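## Task

Carry the metal bar to the middle pair of arms on the wall rack so that it sits on both of those rack arms and stays there unsupported, then open the gripper and pull the robot away from it.

## Robot and tools

Robot: two six-joint arms with parallel grippers, named left_arm and right_arm. The names do not mean sides of a camera image. In the shared scene frame the origin lies on the tabletop between the arms, +z is up, +x points out over the table, and left_arm sits on the +y side. Its base is at (-0.025, +0.293, 0) m and right_arm's at (-0.002, -0.236, 0) m, both turned slightly about z (quat_wxyz about (0.998, 0, 0, 0.057) and (0.998, 0, 0, 0.055)).

Tool execute_actions takes "actions", a list holding one item or nothing, plus an optional "pictures" flag (true by default, giving cam_head_left then cam_head_right images, each 672x504). An empty list only reports the current state. A wait item is {"steps": N} with N up to 300 control steps of 1/30 s; it sends nothing new. A motion item is {"rows": [...], "steps": N} with N from 1 to 15 (15 if omitted) and 1 to 15 rows. Each row is applied for one step; if rows run out, the last row repeats. Every row is a single flat list of 14 numbers covering both arms, even when one arm should stay still: left_arm's waist, shoulder, elbow, wrist pitch, wrist yaw, wrist roll, gripper opening, then the same seven for right_arm. The six joint values are absolute target angles in radians, in the same form the Joint positions line prints, not offsets. Stated ranges per arm: waist -2.618 to 3.054, shoulder 0.000 to 3.142, elbow 0.000 to 3.142, wrist pitch -1.571 to 1.571, wrist yaw -1.571 to 1.571, wrist roll -2.094 to 2.094. True ends may differ by up to 0.036 rad. A target more than 0.036 rad beyond a stated end, and farther out than the last reported angle, makes the whole call be refused with nothing sent. A target past the real end is clipped there and a "joint sent to its limit" note appears (possibly about an earlier move). The opening is an absolute value from -1 (closed) to +1 (fully open, pads 0.094 m apart).

Motion is speed limited: each step the joint target may lead the measured angle by at most 0.202 rad (waist), 0.258 (shoulder), 0.238 (elbow), 0.573 (wrist pitch), 0.522 (wrist yaw and roll), and targets are scaled back if they would move a gripper more than 70 mm from where it is. Far goals therefore need several calls or waits. Between calls the arms keep heading to the last row sent until everything has nearly stopped or a step is HELD; after that, only a new motion item moves them further.

Result lines: the state line shows for each arm the end_effector_position (metres, scene frame) and end_effector_quat_wxyz. This point sits between the finger pads about 1 cm behind the tips; fingers point along the gripper's +z and close along its y. Printed positions can be off, more at long reach. Joint positions and Joint velocities give per arm the six joints (rad, rad/s) and the pad gap (m, m/s). grip_measured is the measured opening on the command scale; readings may be biased by about 1 mm per gripper. Joint torques are total drive outputs with offsets and noise, not pure contact loads. "joint command not followed" means a clearance check altered or blocked some joint targets; the rest of the row still ran. HELD marks steps where your row, or part of it, was not sent. MOTOR HOT appears at 75 °C; at 90 °C the arm pauses for 10 s, and at 100 °C it goes limp and drops, both reported as OVER-TEMPERATURE FAULT. Avoid holding heavy loads longer than needed.

Gripping: between the ends the fingers go to where grip_measured equals your command. To keep hold, command about 0.03 below the grip_measured reading with the object; smaller gaps give a lighter hold. Pad force tops out near 50 to 62 N, less on thin parts, with a brief spike at first contact.

zoom_image takes "camera" (cam_head_left or cam_head_right) and "region" [x0, y0, x1, y1] in that camera's pixels, top-left origin, at most 504 by 504, and returns a closer look at its latest image. Camera intrinsics and world-to-camera poses are given in OpenCV form: cam_head_left K fx=fy=360.614, cx=333.459, cy=251.961, located near (-0.051, 0.172, 0.895); cam_head_right fx=fy=363.418, cx=336.428, cy=250.979, near (-0.053, 0.023, 0.898); both look down at the table, with small per-scene errors.

read_manual returns only licence texts and does not move anything. finished_scene takes "scene", the number of the scene being ended; it cannot be undone, grades the task, and gives the next scene's task. Replying without a tool call ends everything.

Order of work: look, approach the bar, close on it, lift, carry to the named rack arm pair, lower until it rests on both arms, open, back away, check it stays, then end the scene. Unexpected brief tugs on the held part or pushes on loose items can happen. Avoid dropping or knocking anything off the table, colliding the two arms, slamming, and pressing hard against the rack or bar. Faster, smooth, low-effort motion is better.

Each tool is called after "Request:" in YAML: its name, and indented under it one key for each argument.

## Session

Request:
execute_actions:
  actions: []

Scene clock: 0.00 s of 4500.00 s.
left_arm: end_effector_position=(+0.3513, +0.3333, +0.4043) grip_measured=+1.000 end_effector_quat_wxyz=(+0.705, -0.041, +0.707, +0.033) | right_arm: end_effector_position=(+0.3784, -0.1886, +0.4104) grip_measured=+1.000 end_effector_quat_wxyz=(+0.706, -0.037, +0.706, +0.042)
Joint positions: left_arm=[-0.012  1.032  1.032 -0.003 -0.002 -0.011  0.094] | right_arm=[ 0.017  1.054  1.062 -0.005  0.015  0.006  0.094]
Joint velocities: left_arm=[ 0.012 -0.012 -0.017  0.007 -0.081  0.007  0.   ] | right_arm=[ 0.002 -0.017 -0.017 -0.022 -0.037 -0.051  0.   ]
Joint torques (N m, as the arm reports them, + toward a larger angle): no reading

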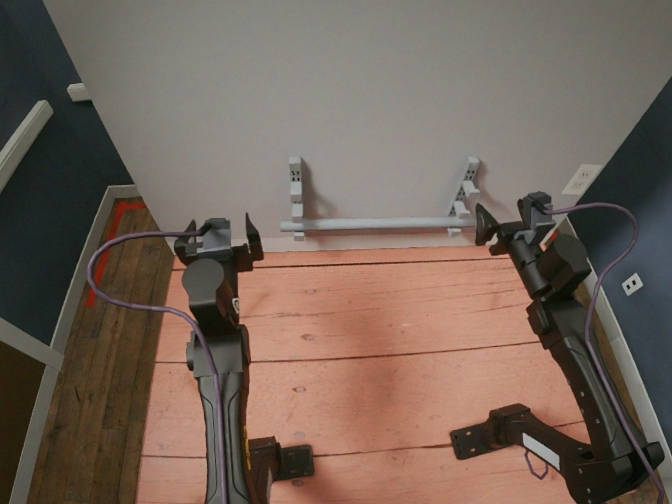

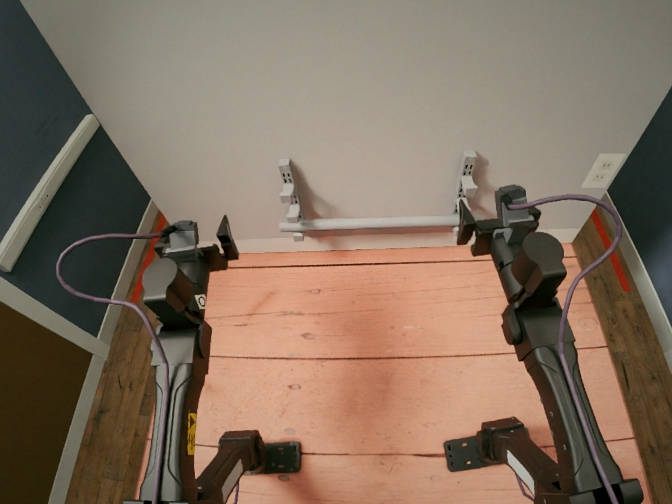

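Request:
zoom_image:
  camera: "cam_head_left"
  region: [260, 150, 340, 260]

Request:
zoom_image:
  camera: "cam_head_right"
  region: [260, 150, 340, 260]

Request:
zoom_image:
  camera: "cam_head_left"
  region: [420, 150, 500, 260]

Region (260, 150, 340, 260) of cam_head_left's 672x504 image, scaled by 4.582, with more detail than that image has; it fills the left 367 columns of this view, and the rest is white.

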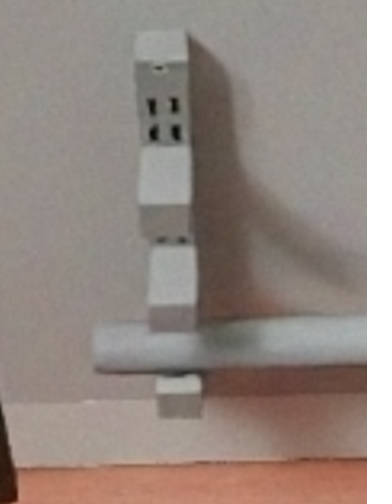

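Region (260, 150, 340, 260) of cam_head_right's 672x504 image, scaled by 4.582, with more detail than that image has; it fills the left 367 columns of this view, and the rest is white.

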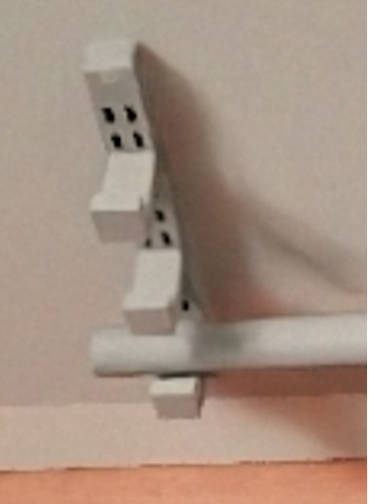

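Region (420, 150, 500, 260) of cam_head_left's 672x504 image, scaled by 4.582, with more detail than that image has; it fills the left 367 columns of this view, and the rest is white.

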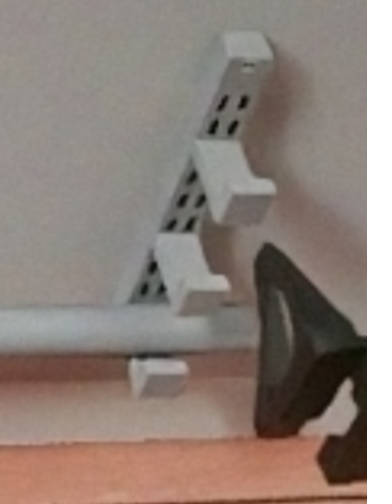

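Request:
execute_actions:
  actions:
    - {"rows":[[-0.016,1.04,1.022,0.03,0,0.04,1,0.019,1.061,1.047,0.03,0.025,0.05,1],[-0.022,1.052,1.012,0.066,0,0.085,1,0.022,1.071,1.033,0.065,0.035,0.1,1],[-0.033,1.071,1.0,0.11,0,0.15,1,0.027,1.088,1.017,0.11,0.049,0.16,1],[-0.045,1.095,0.987,0.157,0,0.21,1,0.032,1.109,0.999,0.158,0.062,0.225,1],[-0.06,1.122,0.972,0.2,0,0.275,1,0.039,1.133,0.98,0.205,0.076,0.29,1],[-0.075,1.152,0.957,0.248,0,0.34,1,0.047,1.159,0.96,0.252,0.089,0.35,1],[-0.091,1.182,0.942,0.294,0,0.4,1,0.054,1.185,0.94,0.298,0.103,0.415,1],[-0.107,1.211,0.927,0.34,0,0.465,1,0.061,1.212,0.92,0.345,0.116,0.48,1],[-0.122,1.241,0.912,0.386,0,0.53,1,0.069,1.238,0.9,0.392,0.13,0.54,1],[-0.138,1.271,0.897,0.431,0,0.59,1,0.076,1.264,0.88,0.438,0.143,0.6,1],[-0.154,1.301,0.882,0.477,0,0.655,1,0.083,1.29,0.86,0.485,0.157,0.665,1],[-0.169,1.33,0.868,0.523,0,0.72,1,0.091,1.316,0.84,0.532,0.17,0.73,1],[-0.185,1.36,0.854,0.568,0,0.78,1,0.098,1.342,0.821,0.578,0.184,0.79,1],[-0.201,1.39,0.84,0.614,0,0.845,1,0.105,1.368,0.802,0.625,0.197,0.855,1],[-0.216,1.42,0.826,0.66,0,0.91,1,0.113,1.395,0.783,0.672,0.21,0.92,1]]}
  pictures: false

Request:
execute_actions:
  actions:
    - {"rows":[[-0.232,1.449,0.812,0.706,0,0.97,1,0.12,1.421,0.764,0.718,0.224,0.98,1],[-0.248,1.479,0.799,0.751,0,1.035,1,0.127,1.447,0.746,0.765,0.237,1.04,1],[-0.264,1.509,0.786,0.797,0,1.1,1,0.135,1.473,0.728,0.812,0.251,1.105,1],[-0.279,1.539,0.773,0.843,0,1.16,1,0.142,1.499,0.71,0.859,0.264,1.17,1],[-0.295,1.568,0.76,0.889,0,1.225,1,0.149,1.525,0.693,0.905,0.278,1.23,1],[-0.311,1.598,0.748,0.934,0,1.29,1,0.157,1.551,0.676,0.952,0.291,1.29,1],[-0.326,1.628,0.736,0.98,0,1.35,1,0.164,1.578,0.66,0.999,0.305,1.355,1],[-0.342,1.658,0.724,1.026,0,1.41,1,0.171,1.604,0.644,1.045,0.318,1.42,1],[-0.358,1.687,0.713,1.066,0,1.47,1,0.179,1.63,0.629,1.086,0.33,1.475,1],[-0.373,1.717,0.702,1.1,0,1.515,1,0.186,1.656,0.614,1.121,0.34,1.52,1],[-0.388,1.745,0.692,1.123,0,1.55,1,0.193,1.68,0.601,1.145,0.347,1.55,1],[-0.4,1.768,0.684,1.14,0,1.568,1,0.198,1.701,0.59,1.162,0.352,1.575,1],[-0.411,1.788,0.678,1.14,0,1.568,1,0.203,1.718,0.581,1.162,0.352,1.575,1],[-0.419,1.803,0.673,1.14,0,1.568,1,0.207,1.732,0.574,1.162,0.352,1.575,1],[-0.425,1.815,0.67,1.14,0,1.568,1,0.21,1.742,0.57,1.162,0.352,1.575,1]]}
  pictures: false

Request:
execute_actions:
  actions:
    - {"steps":15}

Request:
zoom_image:
  camera: "cam_head_left"
  region: [270, 170, 510, 330]

Request:
zoom_image:
  camera: "cam_head_right"
  region: [270, 170, 510, 330]

Scene clock: 55.27 s of 4500.00 s.
left_arm: end_effector_position=(+0.4329, +0.2653, +0.3029) grip_measured=+1.000 end_effector_quat_wxyz=(+0.665, +0.250, +0.675, +0.201) | right_arm: end_effector_position=(+0.4456, -0.1715, +0.2912) grip_measured=+1.000 end_effector_quat_wxyz=(+0.646, +0.214, +0.694, +0.234)
Joint positions: left_arm=[-0.178  1.366  0.864  0.468 -0.002  0.647  0.094] | right_arm=[0.088 1.353 0.825 0.473 0.149 0.655 0.094]
Joint velocities: left_arm=[-0.457  0.955 -0.496  1.121 -0.022  1.78   0.   ] | right_arm=[ 0.212  0.789 -0.623  1.209  0.359  1.795  0.   ]
Joint torques (N m, as the arm reports them, + toward a larger angle): left_arm=[-1.01 -6.67  6.33  2.31  0.05 -0.01] | right_arm=[ 0.86 -6.63  7.21  2.21  0.    0.02]
Steps of this call (steps 1 to 90: nothing new was sent; then 51.77 s passed at rest; steps 91 to 105: all 15 steps of this action). Readings (joint positions):
91: left_arm=[-0.012 1.032 1.032 -0.002 -0.002 -0.004] | right_arm=[0.017 1.054 1.062 -0.004 0.015 0.011]
92: left_arm=[-0.012 1.032 1.031 0.005 -0.002 0.010] | right_arm=[0.017 1.055 1.059 0.006 0.017 0.024]
94: left_arm=[-0.017 1.040 1.024 0.048 -0.002 0.065] | right_arm=[0.017 1.064 1.045 0.053 0.026 0.076]
98: left_arm=[-0.067 1.120 0.988 0.198 -0.002 0.243] | right_arm=[0.035 1.138 0.985 0.206 0.066 0.253]
105: the state above

Scene clock: 55.77 s of 4500.00 s.
left_arm: end_effector_position=(+0.4460, +0.1537, +0.1789) grip_measured=+1.000 end_effector_quat_wxyz=(+0.577, +0.554, +0.459, +0.386) | right_arm: end_effector_position=(+0.4519, -0.1521, +0.1739) grip_measured=+1.000 end_effector_quat_wxyz=(+0.520, +0.487, +0.534, +0.455)
Joint positions: left_arm=[-0.405  1.782  0.695  1.051 -0.002  1.469  0.094] | right_arm=[0.192 1.715 0.594 1.072 0.322 1.474 0.094]
Joint velocities: left_arm=[-0.266  0.564 -0.208  0.432  0.007  0.696  0.   ] | right_arm=[ 0.115  0.462 -0.261  0.388  0.125  0.681  0.   ]
Joint torques (N m, as the arm reports them, + toward a larger angle): left_arm=[-0.58 -8.8   4.43  2.45  0.02  0.05] | right_arm=[ 0.6  -8.03  4.8   2.21  0.05 -0.02]
Steps of this call (steps 1 to 15: all 15 steps of this action). Readings (joint positions):
1: left_arm=[-0.194 1.399 0.847 0.506 -0.002 0.709] | right_arm=[0.095 1.380 0.805 0.512 0.161 0.716]
2: left_arm=[-0.210 1.431 0.832 0.546 -0.002 0.771] | right_arm=[0.103 1.407 0.785 0.553 0.174 0.777]
4: left_arm=[-0.241 1.489 0.805 0.631 -0.002 0.896] | right_arm=[0.117 1.457 0.749 0.641 0.201 0.901]
8: left_arm=[-0.305 1.600 0.761 0.814 -0.002 1.146] | right_arm=[0.146 1.554 0.686 0.831 0.254 1.151]
15: the state above

Scene clock: 56.27 s of 4500.00 s.
left_arm: end_effector_position=(+0.4427, +0.1465, +0.1723) grip_measured=+1.000 end_effector_quat_wxyz=(+0.566, +0.574, +0.423, +0.413) | right_arm: end_effector_position=(+0.4497, -0.1529, +0.1735) grip_measured=+1.000 end_effector_quat_wxyz=(+0.506, +0.511, +0.496, +0.487)
Joint positions: left_arm=[-0.421  1.819  0.677  1.125 -0.002  1.566  0.094] | right_arm=[0.2   1.743 0.577 1.151 0.344 1.573 0.094]
Joint velocities: left_arm=[ 0.007  0.017 -0.012  0.007 -0.095  0.037  0.   ] | right_arm=[-0.007 -0.012  0.002  0.081 -0.037 -0.037  0.   ]
Joint torques (N m, as the arm reports them, + toward a larger angle): left_arm=[-0.45 -8.99  4.47  2.25  0.01  0.02] | right_arm=[ 0.78 -8.06  4.85  2.1   0.03  0.04]
Steps of this call (steps 1 to 15: the robot went on to your last target). Readings (joint positions):
1: left_arm=[-0.413 1.799 0.689 1.062 -0.002 1.489] | right_arm=[0.196 1.729 0.587 1.083 0.326 1.495]
2: left_arm=[-0.418 1.810 0.683 1.068 -0.002 1.505] | right_arm=[0.198 1.737 0.581 1.090 0.329 1.512]
4: left_arm=[-0.421 1.819 0.677 1.077 -0.002 1.529] | right_arm=[0.200 1.743 0.577 1.100 0.334 1.536]
8: left_arm=[-0.421 1.819 0.677 1.108 -0.002 1.553] | right_arm=[0.200 1.743 0.577 1.134 0.341 1.560]
15: the state above

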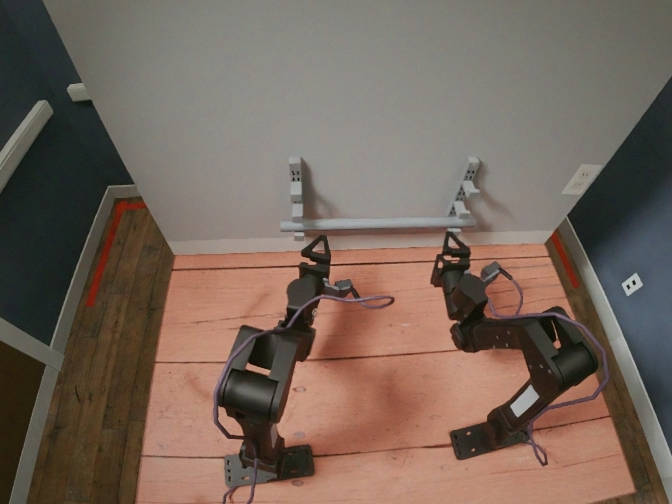

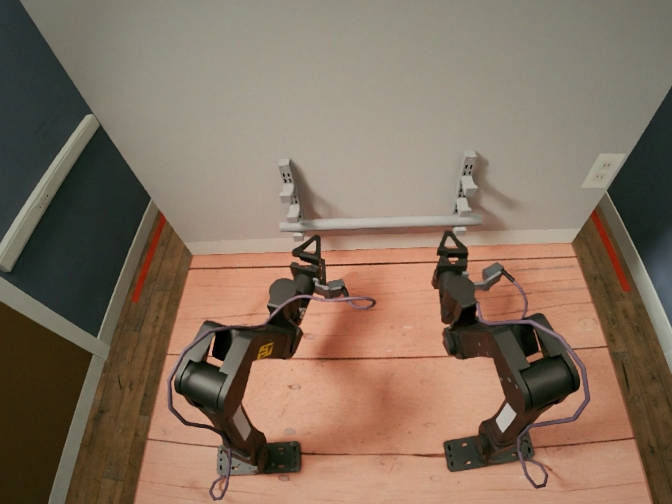

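Region (270, 170, 510, 330) of cam_head_left's 672x504 image, scaled by 2.100, with more detail than that image has.

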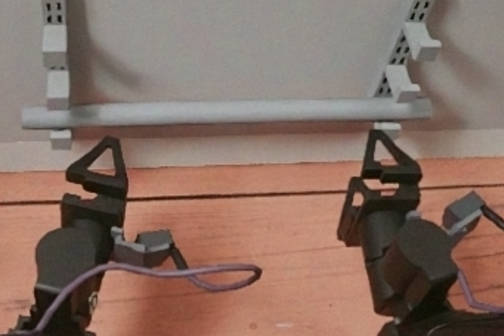

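Region (270, 170, 510, 330) of cam_head_right's 672x504 image, scaled by 2.100, with more detail than that image has.

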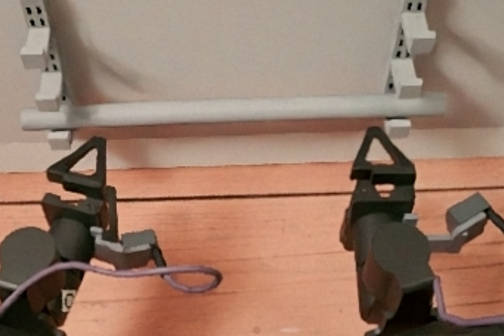

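Request:
execute_actions:
  actions:
    - {"rows":[[-0.425,1.825,0.7,1.12,0,1.568,1,0.21,1.748,0.593,1.135,0.352,1.575,1],[-0.425,1.833,0.72,1.11,0,1.568,1,0.21,1.754,0.608,1.12,0.352,1.575,1],[-0.425,1.842,0.738,1.103,0,1.568,1,0.21,1.763,0.625,1.114,0.352,1.575,1],[-0.425,1.854,0.758,1.096,0,1.568,1,0.21,1.775,0.643,1.108,0.352,1.575,1],[-0.425,1.867,0.778,1.089,0,1.568,1,0.21,1.788,0.662,1.102,0.352,1.575,1],[-0.425,1.88,0.798,1.082,0,1.568,1,0.21,1.802,0.681,1.096,0.352,1.575,1],[-0.425,1.893,0.818,1.075,0,1.568,1,0.21,1.815,0.7,1.09,0.352,1.575,1],[-0.425,1.906,0.838,1.067,0,1.568,1,0.21,1.828,0.719,1.084,0.352,1.575,1],[-0.425,1.919,0.858,1.059,0,1.568,1,0.21,1.841,0.738,1.078,0.352,1.575,1],[-0.425,1.932,0.878,1.051,0,1.568,1,0.21,1.855,0.758,1.071,0.352,1.575,1],[-0.425,1.945,0.899,1.043,0,1.568,1,0.21,1.868,0.777,1.064,0.352,1.575,1],[-0.425,1.958,0.919,1.035,0,1.568,1,0.21,1.881,0.797,1.057,0.352,1.575,1],[-0.425,1.971,0.94,1.027,0,1.568,1,0.21,1.894,0.816,1.05,0.352,1.575,1],[-0.425,1.984,0.96,1.019,0,1.568,1,0.21,1.908,0.836,1.043,0.352,1.575,1],[-0.425,1.997,0.981,1.011,0,1.568,1,0.21,1.921,0.856,1.036,0.352,1.575,1]]}
  pictures: false

Request:
execute_actions:
  actions:
    - {"rows":[[-0.425,2.01,1.002,1.003,0,1.568,0.9,0.21,1.934,0.876,1.029,0.352,1.575,0.9],[-0.425,2.023,1.023,0.996,0,1.568,0.8,0.21,1.947,0.896,1.023,0.352,1.575,0.8],[-0.425,2.036,1.044,0.99,0,1.568,0.7,0.21,1.961,0.916,1.018,0.352,1.575,0.7],[-0.425,2.048,1.063,0.986,0,1.568,0.6,0.21,1.973,0.934,1.014,0.352,1.575,0.6],[-0.425,2.058,1.079,0.983,0,1.568,0.5,0.21,1.983,0.95,1.012,0.352,1.575,0.5],[-0.425,2.065,1.09,0.983,0,1.568,0.4,0.21,1.99,0.961,1.012,0.352,1.575,0.4],[-0.425,2.07,1.098,0.983,0,1.568,0.3,0.21,1.995,0.968,1.012,0.352,1.575,0.3],[-0.425,2.07,1.098,0.983,0,1.568,0.2,0.21,1.995,0.968,1.012,0.352,1.575,0.2],[-0.425,2.07,1.098,0.983,0,1.568,0.1,0.21,1.995,0.968,1.012,0.352,1.575,0.1],[-0.425,2.07,1.098,0.983,0,1.568,0.03,0.21,1.995,0.968,1.012,0.352,1.575,0.03],[-0.425,2.07,1.098,0.983,0,1.568,-0.04,0.21,1.995,0.968,1.012,0.352,1.575,-0.04],[-0.425,2.07,1.098,0.983,0,1.568,-0.1,0.21,1.995,0.968,1.012,0.352,1.575,-0.1]]}

Request:
zoom_image:
  camera: "cam_head_right"
  region: [270, 170, 510, 330]

Scene clock: 85.17 s of 4500.00 s.
left_arm: end_effector_position=(+0.4939, +0.1303, +0.1829) grip_measured=+1.000 end_effector_quat_wxyz=(+0.573, +0.567, +0.417, +0.420) | right_arm: end_effector_position=(+0.4998, -0.1376, +0.1831) grip_measured=+1.000 end_effector_quat_wxyz=(+0.510, +0.509, +0.486, +0.495)
Joint positions: left_arm=[-0.421  1.961  0.914  1.055 -0.002  1.569  0.094] | right_arm=[0.2   1.887 0.801 1.096 0.348 1.577 0.094]
Joint velocities: left_arm=[-0.007  0.413  0.574 -0.3   -0.007 -0.007  0.   ] | right_arm=[-0.002  0.383  0.574 -0.154 -0.037 -0.051  0.   ]
Joint torques (N m, as the arm reports them, + toward a larger angle): left_arm=[-0.31 -9.44  7.36  2.07  0.06  0.  ] | right_arm=[ 0.72 -8.97  7.49  1.68  0.01 -0.02]
Steps of this call (steps 1 to 15: the robot went on to your last target; steps 16 to 90: nothing new was sent; then 25.40 s passed at rest; steps 91 to 105: all 15 steps of this action). Readings (joint positions):
91: left_arm=[-0.421 1.819 0.677 1.128 -0.002 1.569] | right_arm=[0.200 1.743 0.577 1.155 0.345 1.577]
92: left_arm=[-0.421 1.819 0.677 1.128 -0.002 1.569] | right_arm=[0.200 1.743 0.577 1.154 0.345 1.577]
94: left_arm=[-0.421 1.824 0.690 1.119 -0.002 1.569] | right_arm=[0.200 1.749 0.589 1.148 0.347 1.577]
98: left_arm=[-0.421 1.869 0.771 1.101 -0.002 1.569] | right_arm=[0.200 1.795 0.664 1.134 0.348 1.577]
105: the state above

Scene clock: 85.67 s of 4500.00 s.
left_arm: end_effector_position=(+0.5251, +0.1204, +0.1786) grip_measured=-0.097 end_effector_quat_wxyz=(+0.570, +0.570, +0.419, +0.418) | right_arm: end_effector_position=(+0.5310, -0.1277, +0.1801) grip_measured=-0.098 end_effector_quat_wxyz=(+0.509, +0.511, +0.487, +0.493)
Joint positions: left_arm=[-0.421  2.06   1.065  0.994 -0.002  1.57   0.042] | right_arm=[0.2   1.986 0.946 1.044 0.349 1.577 0.042]
Joint velocities: left_arm=[-0.012  0.007  0.002 -0.037 -0.051  0.051 -0.001] | right_arm=[-0.017 -0.007 -0.007 -0.081  0.022 -0.051  0.   ]
Joint torques (N m, as the arm reports them, + toward a larger angle): left_arm=[ -0.44 -10.59   7.78   2.03   0.02  -0.03] | right_arm=[  0.83 -10.32   7.7    1.61   0.03  -0.01]
Steps of this call (steps 1 to 15: all 15 steps of this action). Readings (joint positions):
1: left_arm=[-0.421 1.975 0.935 1.047 -0.002 1.569] | right_arm=[0.200 1.901 0.821 1.089 0.348 1.577]
2: left_arm=[-0.421 1.988 0.955 1.039 -0.002 1.569] | right_arm=[0.200 1.914 0.840 1.082 0.348 1.577]
4: left_arm=[-0.421 2.015 0.996 1.024 -0.002 1.569] | right_arm=[0.200 1.941 0.880 1.070 0.349 1.577]
8: left_arm=[-0.421 2.055 1.057 1.004 -0.002 1.570] | right_arm=[0.200 1.981 0.939 1.052 0.349 1.577]
15: the state above

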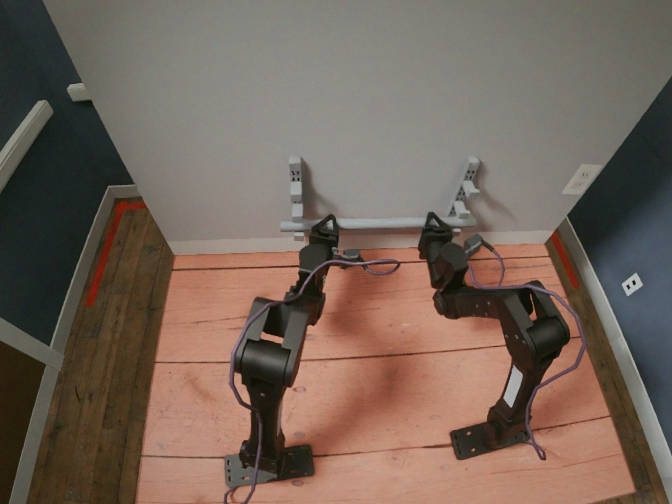

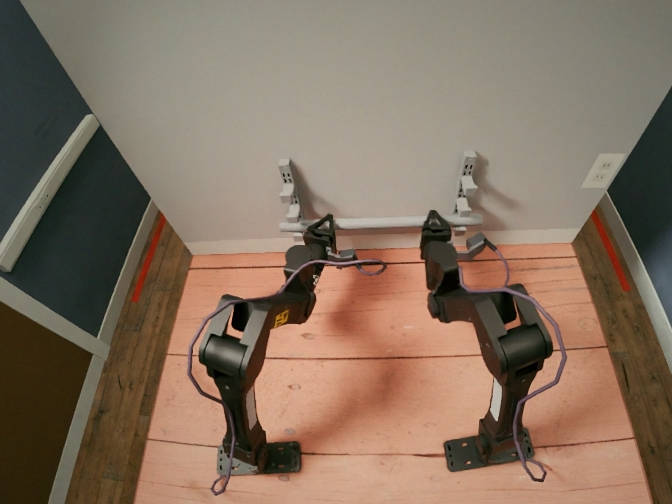

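Region (270, 170, 510, 330) of cam_head_right's 672x504 image, scaled by 2.100, with more detail than that image has.

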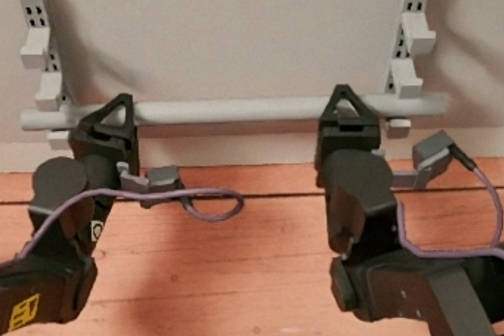

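Request:
execute_actions:
  actions:
    - {"rows":[[-0.423,2.062,1.085,0.992,0,1.568,-0.14,0.205,1.988,0.958,1.03,0.35,1.576,-0.14],[-0.423,2.062,1.085,0.992,0,1.568,-0.18,0.205,1.988,0.958,1.03,0.35,1.576,-0.18],[-0.423,2.062,1.085,0.992,0,1.568,-0.22,0.205,1.988,0.958,1.03,0.35,1.576,-0.22],[-0.423,2.062,1.085,0.992,0,1.568,-0.26,0.205,1.988,0.958,1.03,0.35,1.576,-0.26],[-0.423,2.062,1.085,0.992,0,1.568,-0.29,0.205,1.988,0.958,1.03,0.35,1.576,-0.29],[-0.423,2.062,1.085,0.992,0,1.568,-0.32,0.205,1.988,0.958,1.03,0.35,1.576,-0.32],[-0.423,2.062,1.085,0.992,0,1.568,-0.35,0.205,1.988,0.958,1.03,0.35,1.576,-0.35],[-0.423,2.062,1.085,0.992,0,1.568,-0.38,0.205,1.988,0.958,1.03,0.35,1.576,-0.38],[-0.423,2.062,1.085,0.992,0,1.568,-0.41,0.205,1.988,0.958,1.03,0.35,1.576,-0.41],[-0.423,2.062,1.085,0.992,0,1.568,-0.44,0.205,1.988,0.958,1.03,0.35,1.576,-0.44],[-0.423,2.062,1.085,0.992,0,1.568,-0.47,0.205,1.988,0.958,1.03,0.35,1.576,-0.47],[-0.423,2.062,1.085,0.992,0,1.568,-0.51,0.205,1.988,0.958,1.03,0.35,1.576,-0.51]]}
  pictures: false

Request:
execute_actions:
  actions:
    - {"rows":[[-0.423,2.057,1.087,1.002,0,1.568,-0.51,0.205,1.984,0.96,1.043,0.35,1.576,-0.51],[-0.423,2.052,1.089,1.012,0,1.568,-0.51,0.205,1.98,0.962,1.056,0.35,1.576,-0.51],[-0.423,2.047,1.091,1.022,0,1.568,-0.51,0.205,1.976,0.964,1.067,0.35,1.576,-0.51],[-0.423,2.042,1.093,1.032,0,1.568,-0.51,0.205,1.972,0.965,1.078,0.35,1.576,-0.51],[-0.423,2.038,1.095,1.042,0,1.568,-0.51,0.205,1.969,0.966,1.089,0.35,1.576,-0.51],[-0.423,2.035,1.095,1.052,0,1.568,-0.51,0.205,1.966,0.966,1.1,0.35,1.576,-0.51],[-0.423,2.035,1.095,1.062,0,1.568,-0.51,0.205,1.966,0.966,1.111,0.35,1.576,-0.51],[-0.423,2.035,1.095,1.072,0,1.568,-0.51,0.205,1.966,0.966,1.122,0.35,1.576,-0.51],[-0.423,2.035,1.095,1.082,0,1.568,-0.51,0.205,1.966,0.966,1.133,0.35,1.576,-0.51],[-0.423,2.035,1.095,1.092,0,1.568,-0.51,0.205,1.966,0.966,1.144,0.35,1.576,-0.51]]}
  pictures: false

Request:
execute_actions:
  actions:
    - {"steps":10}

Request:
zoom_image:
  camera: "cam_head_right"
  region: [270, 170, 510, 330]

Scene clock: 113.97 s of 4500.00 s.
left_arm: end_effector_position=(+0.5251, +0.1204, +0.1812) grip_measured=-0.386 end_effector_quat_wxyz=(+0.574, +0.567, +0.417, +0.419) | right_arm: end_effector_position=(+0.5310, -0.1276, +0.1801) grip_measured=-0.389 end_effector_quat_wxyz=(+0.508, +0.511, +0.487, +0.493)
Joint positions: left_arm=[-0.421  2.06   1.065  1.005 -0.002  1.567  0.029] | right_arm=[0.2   1.986 0.946 1.044 0.348 1.578 0.029]
Joint velocities: left_arm=[-0.002 -0.002  0.007 -0.051  0.022  0.007 -0.001] | right_arm=[ 0.007  0.002  0.002 -0.022  0.007 -0.022 -0.   ]
Joint torques (N m, as the arm reports them, + toward a larger angle): left_arm=[ -0.3  -11.18   7.     1.97   0.05   0.  ] | right_arm=[  0.49 -10.96   6.89   1.83   0.01   0.  ]
Steps of this call (steps 1 to 15: the robot went on to your last target; steps 16 to 90: nothing new was sent; then 24.80 s passed at rest; steps 91 to 105: all 15 steps of this action). Readings (joint positions):
91: left_arm=[-0.421 2.060 1.065 0.993 -0.002 1.570] | right_arm=[0.200 1.986 0.946 1.043 0.349 1.577]
92: left_arm=[-0.421 2.060 1.065 0.993 -0.002 1.570] | right_arm=[0.200 1.986 0.946 1.043 0.349 1.577]
94: left_arm=[-0.421 2.060 1.065 0.995 -0.002 1.570] | right_arm=[0.200 1.986 0.946 1.043 0.349 1.577]
98: left_arm=[-0.421 2.060 1.065 1.005 -0.002 1.570] | right_arm=[0.200 1.986 0.946 1.044 0.349 1.578]
105: the state above

Scene clock: 114.47 s of 4500.00 s.
left_arm: end_effector_position=(+0.5251, +0.1204, +0.1832) grip_measured=-0.386 end_effector_quat_wxyz=(+0.576, +0.564, +0.416, +0.421) | right_arm: end_effector_position=(+0.5310, -0.1276, +0.1819) grip_measured=-0.389 end_effector_quat_wxyz=(+0.509, +0.509, +0.485, +0.496)
Joint positions: left_arm=[-0.421  2.06   1.065  1.013 -0.002  1.567  0.029] | right_arm=[0.2   1.986 0.946 1.052 0.348 1.578 0.029]
Joint velocities: left_arm=[ 0.017 -0.007  0.007  0.051 -0.022 -0.022  0.   ] | right_arm=[-0.027  0.007  0.012  0.007 -0.022 -0.081  0.   ]
Joint torques (N m, as the arm reports them, + toward a larger angle): left_arm=[ -0.11 -13.23   7.64   3.01   0.04   0.03] | right_arm=[  0.47 -13.     7.51   2.82   0.01  -0.02]
Steps of this call (steps 1 to 15: all 15 steps of this action). Readings (joint positions):
1: left_arm=[-0.421 2.060 1.065 1.006 -0.002 1.567] | right_arm=[0.200 1.986 0.946 1.044 0.348 1.578]
2: left_arm=[-0.421 2.060 1.065 1.006 -0.002 1.567] | right_arm=[0.200 1.986 0.946 1.045 0.348 1.578]
4: left_arm=[-0.421 2.060 1.065 1.008 -0.002 1.567] | right_arm=[0.200 1.986 0.946 1.047 0.348 1.578]
8: left_arm=[-0.421 2.060 1.065 1.011 -0.002 1.567] | right_arm=[0.200 1.986 0.946 1.050 0.348 1.578]
15: the state above

Scene clock: 114.80 s of 4500.00 s.
left_arm: end_effector_position=(+0.5251, +0.1204, +0.1832) grip_measured=-0.386 end_effector_quat_wxyz=(+0.576, +0.564, +0.416, +0.421) | right_arm: end_effector_position=(+0.5310, -0.1276, +0.1819) grip_measured=-0.389 end_effector_quat_wxyz=(+0.509, +0.509, +0.485, +0.496)
Joint positions: left_arm=[-0.421  2.06   1.065  1.013 -0.002  1.567  0.029] | right_arm=[0.2   1.986 0.946 1.052 0.348 1.578 0.029]
Joint velocities: left_arm=[ 0.017  0.007 -0.002  0.022  0.007 -0.022 -0.   ] | right_arm=[ 0.012  0.002  0.007  0.007 -0.007 -0.11   0.001]
Joint torques (N m, as the arm reports them, + toward a larger angle): left_arm=[ -0.19 -13.2    7.61   3.01   0.04   0.  ] | right_arm=[  0.44 -12.97   7.46   2.8    0.01   0.  ]
Steps of this call (steps 1 to 10: the robot went on to your last target). Readings (joint positions):
1: left_arm=[-0.421 2.060 1.065 1.013 -0.002 1.567] | right_arm=[0.200 1.986 0.946 1.052 0.348 1.578]
2: left_arm=[-0.421 2.060 1.065 1.013 -0.002 1.567] | right_arm=[0.200 1.986 0.946 1.052 0.348 1.578]
4: left_arm=[-0.421 2.060 1.065 1.013 -0.002 1.567] | right_arm=[0.200 1.986 0.946 1.052 0.348 1.578]
8: left_arm=[-0.421 2.060 1.065 1.013 -0.002 1.567] | right_arm=[0.200 1.986 0.946 1.052 0.348 1.578]
10: the state above

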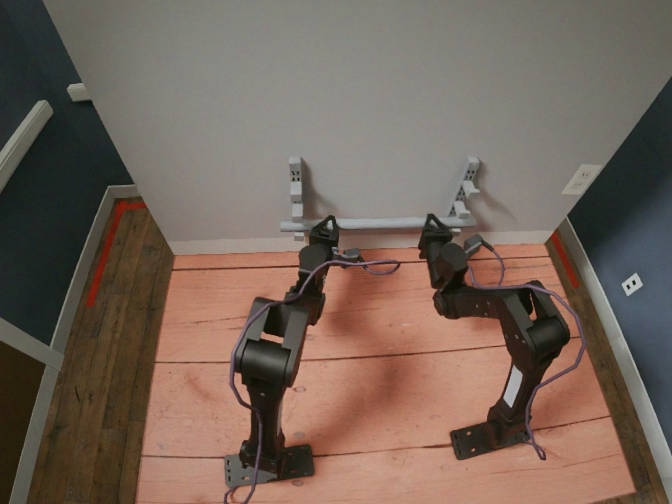

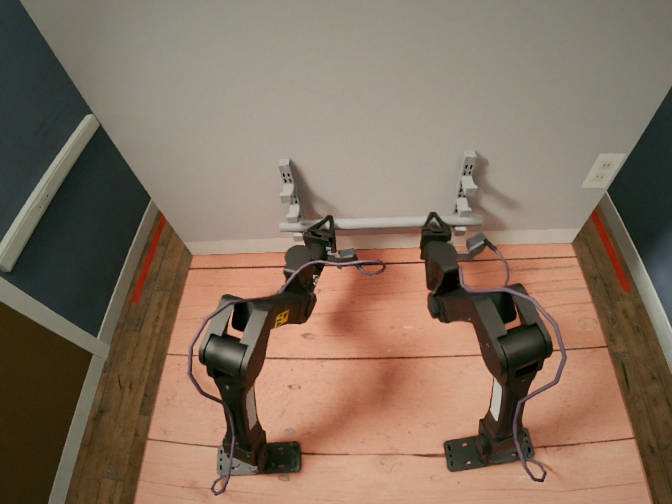

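Region (270, 170, 510, 330) of cam_head_right's 672x504 image, scaled by 2.100, with more detail than that image has.

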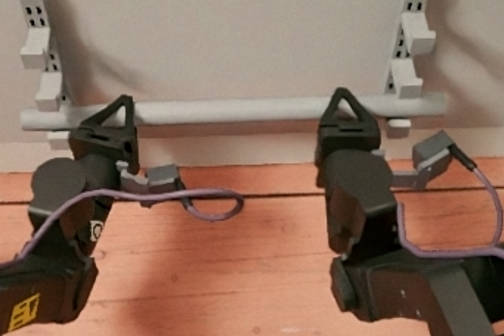

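Request:
execute_actions:
  actions:
    - {"rows":[[-0.423,2.032,1.097,1.1,0,1.569,-0.45,0.203,1.963,0.968,1.152,0.35,1.575,-0.45],[-0.423,2.029,1.099,1.108,0,1.57,-0.45,0.203,1.96,0.97,1.161,0.35,1.574,-0.45],[-0.423,2.026,1.101,1.116,0,1.571,-0.45,0.203,1.957,0.972,1.169,0.35,1.573,-0.45],[-0.423,2.023,1.103,1.124,0,1.572,-0.45,0.203,1.955,0.974,1.178,0.35,1.572,-0.45],[-0.423,2.02,1.103,1.132,0,1.573,-0.45,0.203,1.953,0.974,1.186,0.35,1.571,-0.45],[-0.423,2.018,1.103,1.14,0,1.574,-0.45,0.203,1.951,0.974,1.195,0.35,1.57,-0.45],[-0.423,2.018,1.103,1.148,0,1.575,-0.45,0.203,1.951,0.974,1.203,0.35,1.569,-0.45],[-0.423,2.018,1.103,1.156,0,1.577,-0.45,0.203,1.951,0.974,1.212,0.35,1.568,-0.45],[-0.423,2.018,1.103,1.164,0,1.579,-0.45,0.203,1.951,0.974,1.22,0.35,1.566,-0.45],[-0.423,2.018,1.103,1.172,0,1.581,-0.45,0.203,1.951,0.974,1.229,0.35,1.564,-0.45],[-0.423,2.018,1.103,1.18,0,1.583,-0.45,0.203,1.951,0.974,1.237,0.35,1.562,-0.45],[-0.423,2.018,1.103,1.188,0,1.585,-0.45,0.203,1.951,0.974,1.246,0.35,1.56,-0.45]]}
  pictures: false

Request:
execute_actions:
  actions:
    - {"steps":12}

Request:
zoom_image:
  camera: "cam_head_right"
  region: [270, 170, 510, 330]

Scene clock: 133.83 s of 4500.00 s.
left_arm: end_effector_position=(+0.5248, +0.1205, +0.1929) grip_measured=-0.386 end_effector_quat_wxyz=(+0.584, +0.555, +0.404, +0.432) | right_arm: end_effector_position=(+0.5308, -0.1277, +0.1910) grip_measured=-0.389 end_effector_quat_wxyz=(+0.517, +0.501, +0.475, +0.506)
Joint positions: left_arm=[-0.421  2.06   1.065  1.052 -0.002  1.578  0.029] | right_arm=[0.2   1.986 0.946 1.09  0.348 1.57  0.029]
Joint velocities: left_arm=[-0.002 -0.002 -0.012  0.081  0.066  0.051 -0.   ] | right_arm=[ 0.012 -0.027 -0.002  0.095  0.081 -0.022 -0.001]
Joint torques (N m, as the arm reports them, + toward a larger angle): left_arm=[ -0.19 -14.47   7.93   3.41   0.06  -0.01] | right_arm=[  0.14 -14.38   8.08   3.22   0.    -0.06]
Steps of this call (steps 1 to 15: the robot went on to your last target; steps 16 to 90: nothing new was sent; then 15.53 s passed at rest; steps 91 to 105: all 15 steps of this action). Readings (joint positions):
91: left_arm=[-0.421 2.060 1.065 1.014 -0.002 1.567] | right_arm=[0.200 1.986 0.946 1.052 0.348 1.578]
92: left_arm=[-0.421 2.060 1.065 1.014 -0.002 1.567] | right_arm=[0.200 1.986 0.946 1.053 0.348 1.578]
94: left_arm=[-0.421 2.060 1.065 1.016 -0.002 1.567] | right_arm=[0.200 1.986 0.946 1.054 0.348 1.578]
98: left_arm=[-0.421 2.060 1.065 1.020 -0.002 1.569] | right_arm=[0.200 1.986 0.946 1.057 0.348 1.578]
105: the state above

Scene clock: 134.23 s of 4500.00 s.
left_arm: end_effector_position=(+0.5246, +0.1206, +0.1958) grip_measured=-0.386 end_effector_quat_wxyz=(+0.587, +0.552, +0.401, +0.435) | right_arm: end_effector_position=(+0.5306, -0.1278, +0.1941) grip_measured=-0.389 end_effector_quat_wxyz=(+0.520, +0.498, +0.471, +0.509)
Joint positions: left_arm=[-0.421  2.06   1.065  1.064 -0.002  1.581  0.029] | right_arm=[0.2   1.986 0.946 1.103 0.348 1.566 0.029]
Joint velocities: left_arm=[ 0.002 -0.002  0.007 -0.007  0.037  0.007  0.   ] | right_arm=[ 0.002 -0.032  0.007  0.007  0.022 -0.081 -0.001]
Joint torques (N m, as the arm reports them, + toward a larger angle): left_arm=[ -0.26 -14.48   8.13   3.55   0.05   0.03] | right_arm=[  0.33 -14.42   8.13   3.26   0.    -0.03]
Steps of this call (steps 1 to 12: the robot went on to your last target). Readings (joint positions):
1: left_arm=[-0.421 2.060 1.065 1.056 -0.002 1.579] | right_arm=[0.200 1.986 0.946 1.094 0.348 1.569]
2: left_arm=[-0.421 2.060 1.065 1.058 -0.002 1.580] | right_arm=[0.200 1.986 0.946 1.097 0.348 1.569]
4: left_arm=[-0.421 2.060 1.065 1.061 -0.002 1.580] | right_arm=[0.200 1.986 0.946 1.100 0.348 1.567]
8: left_arm=[-0.421 2.060 1.065 1.063 -0.002 1.581] | right_arm=[0.200 1.986 0.946 1.102 0.348 1.567]
12: the state above

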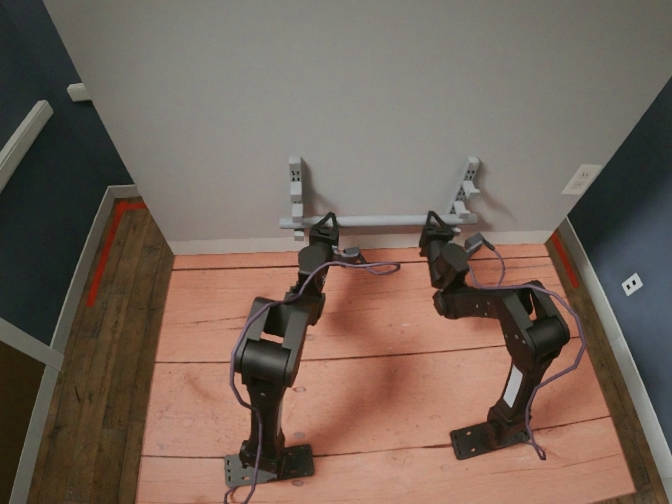

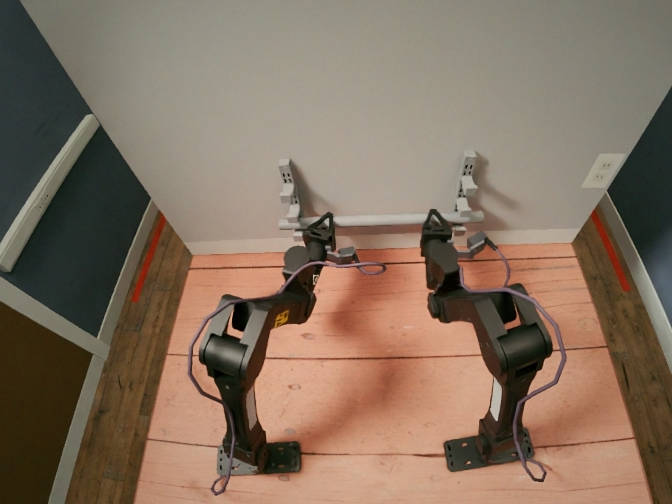

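Region (270, 170, 510, 330) of cam_head_right's 672x504 image, scaled by 2.100, with more detail than that image has.

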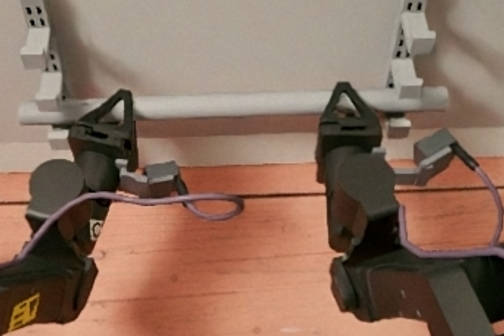

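Request:
execute_actions:
  actions:
    - {"rows":[[-0.424,2.005,1.099,1.184,0,1.583,-0.45,0.204,1.945,0.971,1.24,0.35,1.562,-0.45],[-0.425,1.993,1.095,1.18,-0.004,1.583,-0.45,0.206,1.938,0.968,1.234,0.35,1.562,-0.45],[-0.426,1.987,1.091,1.177,-0.008,1.583,-0.45,0.208,1.932,0.965,1.228,0.35,1.562,-0.45],[-0.427,1.981,1.086,1.177,-0.012,1.583,-0.45,0.209,1.926,0.963,1.228,0.35,1.562,-0.45],[-0.428,1.976,1.082,1.177,-0.014,1.583,-0.45,0.21,1.92,0.961,1.228,0.35,1.562,-0.45],[-0.429,1.976,1.077,1.177,-0.016,1.583,-0.45,0.211,1.92,0.958,1.228,0.35,1.562,-0.45]],"steps":8}
  pictures: false

Request:
execute_actions:
  actions:
    - {"rows":[[-0.431,1.968,1.067,1.177,-0.018,1.582,-0.45,0.213,1.912,0.948,1.228,0.352,1.564,-0.45],[-0.433,1.96,1.057,1.177,-0.02,1.582,-0.45,0.215,1.905,0.939,1.228,0.354,1.564,-0.45],[-0.435,1.952,1.047,1.177,-0.022,1.582,-0.45,0.218,1.897,0.929,1.228,0.357,1.564,-0.45],[-0.437,1.944,1.037,1.177,-0.024,1.582,-0.45,0.22,1.889,0.92,1.228,0.359,1.564,-0.45],[-0.439,1.936,1.027,1.177,-0.026,1.582,-0.45,0.222,1.881,0.91,1.228,0.361,1.564,-0.45],[-0.441,1.928,1.017,1.177,-0.028,1.582,-0.45,0.224,1.874,0.9,1.228,0.363,1.564,-0.45],[-0.443,1.921,1.006,1.177,-0.03,1.582,-0.45,0.227,1.866,0.891,1.228,0.366,1.564,-0.45],[-0.445,1.913,0.996,1.177,-0.032,1.582,-0.45,0.229,1.858,0.881,1.228,0.368,1.564,-0.45],[-0.447,1.905,0.986,1.177,-0.034,1.582,-0.45,0.231,1.85,0.872,1.228,0.37,1.564,-0.45],[-0.449,1.897,0.976,1.177,-0.036,1.582,-0.45,0.233,1.843,0.862,1.228,0.372,1.564,-0.45],[-0.451,1.889,0.966,1.177,-0.038,1.582,-0.45,0.236,1.835,0.853,1.228,0.375,1.564,-0.45],[-0.453,1.881,0.956,1.177,-0.04,1.58,-0.45,0.238,1.827,0.843,1.228,0.377,1.566,-0.45],[-0.455,1.873,0.946,1.177,-0.042,1.58,-0.45,0.241,1.819,0.833,1.228,0.38,1.566,-0.45],[-0.458,1.865,0.936,1.177,-0.045,1.58,-0.45,0.243,1.811,0.824,1.228,0.382,1.566,-0.45],[-0.46,1.856,0.926,1.177,-0.047,1.58,-0.45,0.246,1.803,0.814,1.228,0.385,1.566,-0.45]]}
  pictures: false

Request:
execute_actions:
  actions:
    - {"rows":[[-0.463,1.848,0.916,1.177,-0.049,1.58,-0.45,0.248,1.796,0.805,1.228,0.387,1.566,-0.45],[-0.465,1.84,0.906,1.177,-0.052,1.58,-0.45,0.251,1.788,0.795,1.228,0.39,1.566,-0.45],[-0.467,1.832,0.896,1.177,-0.054,1.58,-0.45,0.253,1.78,0.785,1.228,0.392,1.566,-0.45],[-0.47,1.823,0.885,1.177,-0.056,1.58,-0.45,0.256,1.772,0.776,1.228,0.395,1.566,-0.45],[-0.472,1.815,0.875,1.177,-0.059,1.577,-0.45,0.259,1.764,0.766,1.228,0.398,1.568,-0.45],[-0.475,1.807,0.865,1.177,-0.061,1.577,-0.45,0.261,1.756,0.757,1.228,0.4,1.568,-0.45],[-0.477,1.798,0.855,1.177,-0.063,1.577,-0.45,0.264,1.749,0.747,1.228,0.403,1.568,-0.45],[-0.48,1.79,0.845,1.177,-0.066,1.577,-0.45,0.266,1.741,0.738,1.228,0.405,1.568,-0.45],[-0.482,1.782,0.835,1.177,-0.068,1.577,-0.45,0.269,1.733,0.728,1.228,0.408,1.568,-0.45]]}

Request:
zoom_image:
  camera: "cam_head_right"
  region: [270, 170, 510, 330]

Scene clock: 191.43 s of 4500.00 s.
left_arm: end_effector_position=(+0.5239, +0.1208, +0.2007) grip_measured=-0.386 end_effector_quat_wxyz=(+0.589, +0.550, +0.399, +0.437) | right_arm: end_effector_position=(+0.5298, -0.1278, +0.1992) grip_measured=-0.389 end_effector_quat_wxyz=(+0.522, +0.496, +0.469, +0.511)
Joint positions: left_arm=[-0.421  2.051  1.065  1.063 -0.002  1.582  0.029] | right_arm=[0.2   1.975 0.946 1.101 0.347 1.565 0.029]
Joint velocities: left_arm=[ 0.002 -0.105  0.012 -0.037  0.066  0.022  0.   ] | right_arm=[-0.012 -0.071 -0.012  0.007 -0.037 -0.037  0.   ]
Joint torques (N m, as the arm reports them, + toward a larger angle): left_arm=[ -0.67 -16.43   6.39   3.37  -0.16  -0.01] | right_arm=[  0.7  -15.74   6.82   3.13   0.03  -0.01]
Steps of this call (steps 1 to 30: the robot went on to your last target; steps 31 to 90: nothing new was sent; then 53.93 s passed at rest; steps 91 to 98: all 8 steps of this action). Readings (joint positions):
91: left_arm=[-0.421 2.060 1.065 1.064 -0.002 1.581] | right_arm=[0.200 1.986 0.946 1.103 0.348 1.566]
92: left_arm=[-0.421 2.060 1.065 1.064 -0.002 1.581] | right_arm=[0.200 1.986 0.946 1.103 0.348 1.566]
94: left_arm=[-0.421 2.060 1.065 1.064 -0.002 1.581] | right_arm=[0.200 1.985 0.946 1.103 0.348 1.566]
98: the state above

Scene clock: 191.93 s of 4500.00 s.
left_arm: end_effector_position=(+0.4923, +0.1211, +0.2044) grip_measured=-0.386 end_effector_quat_wxyz=(+0.584, +0.556, +0.403, +0.433) | right_arm: end_effector_position=(+0.4981, -0.1277, +0.2025) grip_measured=-0.389 end_effector_quat_wxyz=(+0.518, +0.500, +0.474, +0.508)
Joint positions: left_arm=[-0.445  1.938  0.932  1.063 -0.025  1.583  0.029] | right_arm=[0.228 1.865 0.819 1.101 0.375 1.567 0.029]
Joint velocities: left_arm=[-0.061 -0.252 -0.281 -0.081 -0.095 -0.022 -0.001] | right_arm=[ 0.076 -0.247 -0.276  0.022  0.125 -0.022  0.001]
Joint torques (N m, as the arm reports them, + toward a larger angle): left_arm=[ -0.89 -15.34   6.17   3.39  -0.09  -0.05] | right_arm=[  1.12 -14.17   6.84   3.12  -0.06  -0.05]
Steps of this call (steps 1 to 15: all 15 steps of this action). Readings (joint positions):
1: left_arm=[-0.421 2.047 1.065 1.063 -0.002 1.583] | right_arm=[0.200 1.972 0.946 1.101 0.347 1.564]
2: left_arm=[-0.422 2.042 1.062 1.063 -0.003 1.584] | right_arm=[0.201 1.967 0.943 1.101 0.347 1.564]
4: left_arm=[-0.424 2.027 1.047 1.063 -0.004 1.585] | right_arm=[0.204 1.951 0.929 1.101 0.349 1.564]
8: left_arm=[-0.431 1.992 1.004 1.063 -0.010 1.586] | right_arm=[0.212 1.917 0.888 1.101 0.358 1.564]
15: the state above

Scene clock: 192.43 s of 4500.00 s.
left_arm: end_effector_position=(+0.4650, +0.1216, +0.2054) grip_measured=-0.386 end_effector_quat_wxyz=(+0.580, +0.560, +0.407, +0.430) | right_arm: end_effector_position=(+0.4714, -0.1282, +0.2032) grip_measured=-0.389 end_effector_quat_wxyz=(+0.515, +0.504, +0.475, +0.505)
Joint positions: left_arm=[-0.471  1.845  0.824  1.063 -0.054  1.583  0.029] | right_arm=[0.256 1.775 0.717 1.101 0.405 1.574 0.029]
Joint velocities: left_arm=[-0.012 -0.022 -0.012 -0.022  0.007  0.037 -0.001] | right_arm=[-0.007  0.017 -0.007 -0.051 -0.007  0.051  0.   ]
Joint torques (N m, as the arm reports them, + toward a larger angle): left_arm=[ -0.76 -13.94   6.26   3.41  -0.19  -0.06] | right_arm=[  1.03 -12.82   6.61   3.14  -0.02   0.06]
Steps of this call (steps 1 to 15: all 15 steps of this action). Readings (joint positions):
1: left_arm=[-0.448 1.930 0.922 1.063 -0.027 1.583] | right_arm=[0.230 1.857 0.810 1.101 0.377 1.568]
2: left_arm=[-0.450 1.922 0.912 1.063 -0.030 1.583] | right_arm=[0.233 1.849 0.800 1.101 0.380 1.569]
4: left_arm=[-0.454 1.905 0.892 1.063 -0.034 1.583] | right_arm=[0.238 1.832 0.781 1.101 0.385 1.569]
8: left_arm=[-0.464 1.870 0.852 1.063 -0.044 1.583] | right_arm=[0.248 1.799 0.744 1.101 0.395 1.572]
15: the state above

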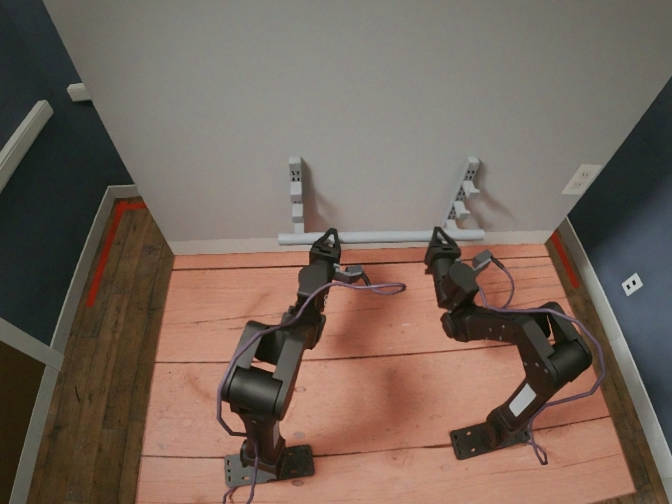

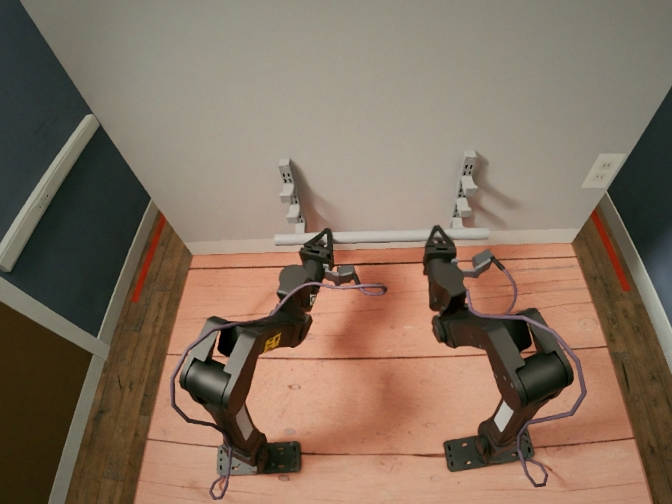

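Region (270, 170, 510, 330) of cam_head_right's 672x504 image, scaled by 2.100, with more detail than that image has.

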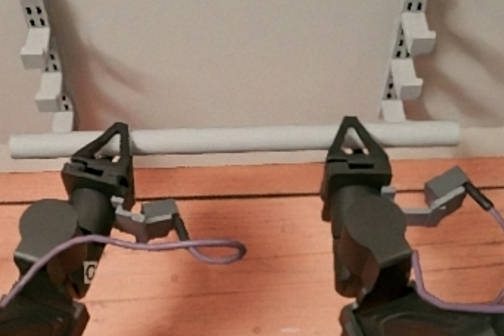

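Request:
execute_actions:
  actions:
    - {"rows":[[-0.478,1.779,0.855,1.155,-0.062,1.577,-0.45,0.264,1.729,0.742,1.195,0.406,1.572,-0.45],[-0.478,1.773,0.872,1.138,-0.062,1.577,-0.45,0.264,1.722,0.754,1.174,0.406,1.572,-0.45],[-0.478,1.766,0.886,1.122,-0.062,1.577,-0.45,0.264,1.714,0.763,1.156,0.406,1.572,-0.45],[-0.478,1.758,0.892,1.106,-0.062,1.577,-0.45,0.264,1.706,0.769,1.139,0.406,1.572,-0.45],[-0.478,1.751,0.898,1.091,-0.062,1.577,-0.45,0.264,1.697,0.775,1.122,0.406,1.572,-0.45],[-0.478,1.743,0.904,1.076,-0.062,1.577,-0.45,0.264,1.688,0.782,1.106,0.406,1.572,-0.45],[-0.478,1.735,0.91,1.061,-0.062,1.577,-0.45,0.264,1.68,0.788,1.09,0.406,1.572,-0.45],[-0.478,1.727,0.917,1.046,-0.062,1.577,-0.45,0.264,1.671,0.795,1.074,0.406,1.572,-0.45],[-0.478,1.719,0.923,1.031,-0.062,1.577,-0.45,0.264,1.662,0.802,1.057,0.406,1.572,-0.45],[-0.478,1.712,0.93,1.016,-0.062,1.577,-0.45,0.264,1.653,0.808,1.041,0.406,1.572,-0.45],[-0.478,1.704,0.936,1.001,-0.062,1.575,-0.45,0.264,1.645,0.815,1.025,0.406,1.574,-0.45],[-0.478,1.696,0.943,0.986,-0.062,1.575,-0.45,0.264,1.636,0.822,1.009,0.406,1.574,-0.45],[-0.478,1.688,0.95,0.971,-0.062,1.575,-0.45,0.264,1.627,0.829,0.992,0.406,1.574,-0.45],[-0.478,1.681,0.957,0.956,-0.062,1.575,-0.45,0.264,1.618,0.837,0.976,0.406,1.574,-0.45],[-0.478,1.673,0.964,0.941,-0.062,1.575,-0.45,0.264,1.61,0.844,0.96,0.406,1.574,-0.45]]}
  pictures: false

Request:
execute_actions:
  actions:
    - {"rows":[[-0.478,1.665,0.971,0.926,-0.062,1.573,-0.45,0.264,1.601,0.851,0.944,0.406,1.576,-0.45],[-0.478,1.658,0.978,0.911,-0.062,1.573,-0.45,0.264,1.593,0.859,0.927,0.406,1.576,-0.45],[-0.478,1.651,0.986,0.896,-0.062,1.573,-0.45,0.264,1.585,0.866,0.911,0.406,1.576,-0.45],[-0.478,1.644,0.993,0.881,-0.062,1.573,-0.45,0.264,1.577,0.874,0.895,0.406,1.576,-0.45],[-0.478,1.637,1.0,0.866,-0.062,1.573,-0.45,0.264,1.569,0.882,0.879,0.406,1.576,-0.45],[-0.478,1.63,1.008,0.851,-0.062,1.573,-0.45,0.264,1.561,0.889,0.862,0.406,1.576,-0.45],[-0.478,1.623,1.015,0.837,-0.062,1.573,-0.45,0.264,1.553,0.897,0.847,0.406,1.576,-0.45],[-0.478,1.616,1.023,0.824,-0.062,1.573,-0.45,0.264,1.545,0.905,0.833,0.406,1.576,-0.45],[-0.478,1.61,1.03,0.814,-0.062,1.573,-0.45,0.264,1.538,0.912,0.822,0.406,1.576,-0.45],[-0.478,1.604,1.037,0.807,-0.062,1.573,-0.45,0.264,1.531,0.919,0.814,0.406,1.576,-0.45],[-0.478,1.599,1.042,0.802,-0.062,1.573,-0.45,0.264,1.526,0.925,0.809,0.406,1.576,-0.45]]}
  pictures: false

Request:
execute_actions:
  actions:
    - {"steps":12}

Scene clock: 219.33 s of 4500.00 s.
left_arm: end_effector_position=(+0.4665, +0.1212, +0.2316) grip_measured=-0.386 end_effector_quat_wxyz=(+0.576, +0.564, +0.414, +0.423) | right_arm: end_effector_position=(+0.4723, -0.1285, +0.2313) grip_measured=-0.389 end_effector_quat_wxyz=(+0.510, +0.511, +0.481, +0.498)
Joint positions: left_arm=[-0.471  1.762  0.878  0.904 -0.054  1.572  0.029] | right_arm=[0.256 1.673 0.777 0.912 0.408 1.583 0.029]
Joint velocities: left_arm=[-0.002 -0.242  0.183 -0.418 -0.007 -0.051 -0.   ] | right_arm=[-0.007 -0.261  0.198 -0.491 -0.007 -0.081 -0.   ]
Joint torques (N m, as the arm reports them, + toward a larger angle): left_arm=[ -0.58 -13.77  10.09   3.2    0.     0.01] | right_arm=[  0.78 -12.66  10.67   3.07  -0.12  -0.07]
Steps of this call (steps 1 to 15: the robot went on to your last target; steps 16 to 90: nothing new was sent; then 23.40 s passed at rest; steps 91 to 105: all 15 steps of this action). Readings (joint positions):
91: left_arm=[-0.471 1.845 0.824 1.062 -0.054 1.583] | right_arm=[0.256 1.775 0.717 1.100 0.405 1.574]
92: left_arm=[-0.471 1.845 0.824 1.060 -0.054 1.583] | right_arm=[0.256 1.774 0.717 1.097 0.405 1.575]
94: left_arm=[-0.471 1.838 0.824 1.044 -0.054 1.580] | right_arm=[0.256 1.766 0.717 1.078 0.404 1.577]
98: left_arm=[-0.471 1.815 0.833 0.995 -0.054 1.574] | right_arm=[0.256 1.737 0.728 1.020 0.402 1.583]
105: the state above

Scene clock: 219.83 s of 4500.00 s.
left_arm: end_effector_position=(+0.4662, +0.1215, +0.2811) grip_measured=-0.386 end_effector_quat_wxyz=(+0.579, +0.560, +0.410, +0.428) | right_arm: end_effector_position=(+0.4714, -0.1292, +0.2803) grip_measured=-0.389 end_effector_quat_wxyz=(+0.513, +0.508, +0.475, +0.503)
Joint positions: left_arm=[-0.471  1.664  0.975  0.726 -0.055  1.578  0.029] | right_arm=[0.256 1.568 0.874 0.729 0.411 1.58  0.029]
Joint velocities: left_arm=[-0.022 -0.095  0.061 -0.139 -0.037  0.007 -0.   ] | right_arm=[-0.002 -0.061  0.046 -0.037  0.051 -0.081  0.   ]
Joint torques (N m, as the arm reports them, + toward a larger angle): left_arm=[ -0.59 -13.02  10.66   3.25  -0.05  -0.11] | right_arm=[  0.53 -11.31  10.78   2.65   0.    -0.06]
Steps of this call (steps 1 to 15: all 15 steps of this action). Readings (joint positions):
1: left_arm=[-0.471 1.754 0.885 0.890 -0.055 1.572] | right_arm=[0.256 1.664 0.785 0.897 0.409 1.582]
2: left_arm=[-0.471 1.745 0.893 0.876 -0.055 1.572] | right_arm=[0.256 1.655 0.792 0.882 0.409 1.582]
4: left_arm=[-0.471 1.729 0.907 0.847 -0.055 1.573] | right_arm=[0.256 1.637 0.807 0.852 0.410 1.582]
8: left_arm=[-0.471 1.700 0.936 0.789 -0.055 1.574] | right_arm=[0.256 1.605 0.837 0.790 0.411 1.582]
15: the state above

Scene clock: 220.23 s of 4500.00 s.
left_arm: end_effector_position=(+0.4660, +0.1215, +0.2799) grip_measured=-0.386 end_effector_quat_wxyz=(+0.575, +0.564, +0.412, +0.426) | right_arm: end_effector_position=(+0.4715, -0.1290, +0.2784) grip_measured=-0.389 end_effector_quat_wxyz=(+0.511, +0.511, +0.478, +0.500)
Joint positions: left_arm=[-0.471  1.659  0.979  0.703 -0.055  1.579  0.029] | right_arm=[0.256 1.566 0.877 0.713 0.41  1.583 0.029]
Joint velocities: left_arm=[-0.007 -0.002  0.012 -0.022  0.022  0.007 -0.001] | right_arm=[ 0.012  0.012 -0.012 -0.007  0.007  0.037  0.   ]
Joint torques (N m, as the arm reports them, + toward a larger angle): left_arm=[ -0.61 -13.13  10.72   3.25  -0.05  -0.09] | right_arm=[  0.65 -11.71  10.91   2.85  -0.04  -0.06]
Steps of this call (steps 1 to 12: the robot went on to your last target). Readings (joint positions):
1: left_arm=[-0.471 1.661 0.977 0.723 -0.055 1.580] | right_arm=[0.256 1.567 0.876 0.729 0.410 1.580]
2: left_arm=[-0.471 1.659 0.978 0.720 -0.055 1.581] | right_arm=[0.256 1.566 0.877 0.729 0.410 1.580]
4: left_arm=[-0.471 1.659 0.979 0.716 -0.055 1.582] | right_arm=[0.256 1.566 0.877 0.727 0.410 1.580]
8: left_arm=[-0.471 1.659 0.979 0.706 -0.055 1.580] | right_arm=[0.256 1.566 0.877 0.716 0.410 1.582]
12: the state above

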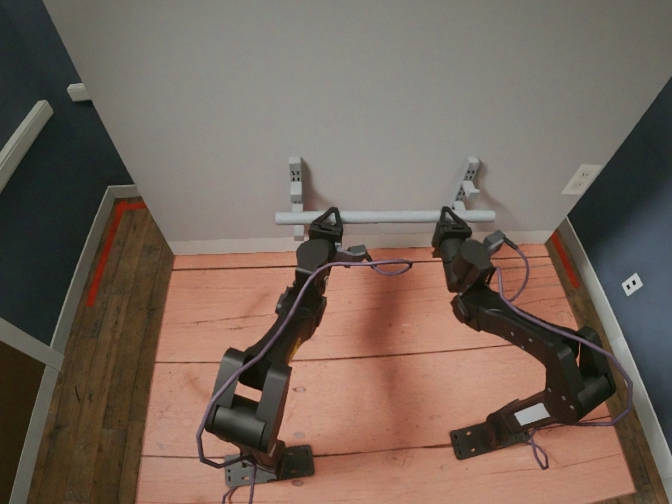

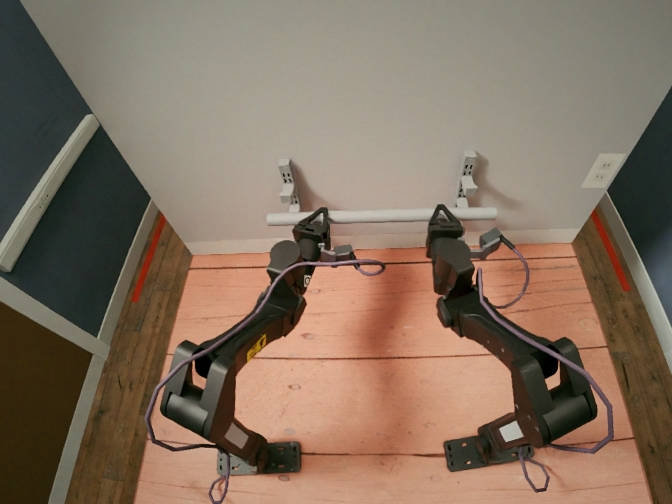

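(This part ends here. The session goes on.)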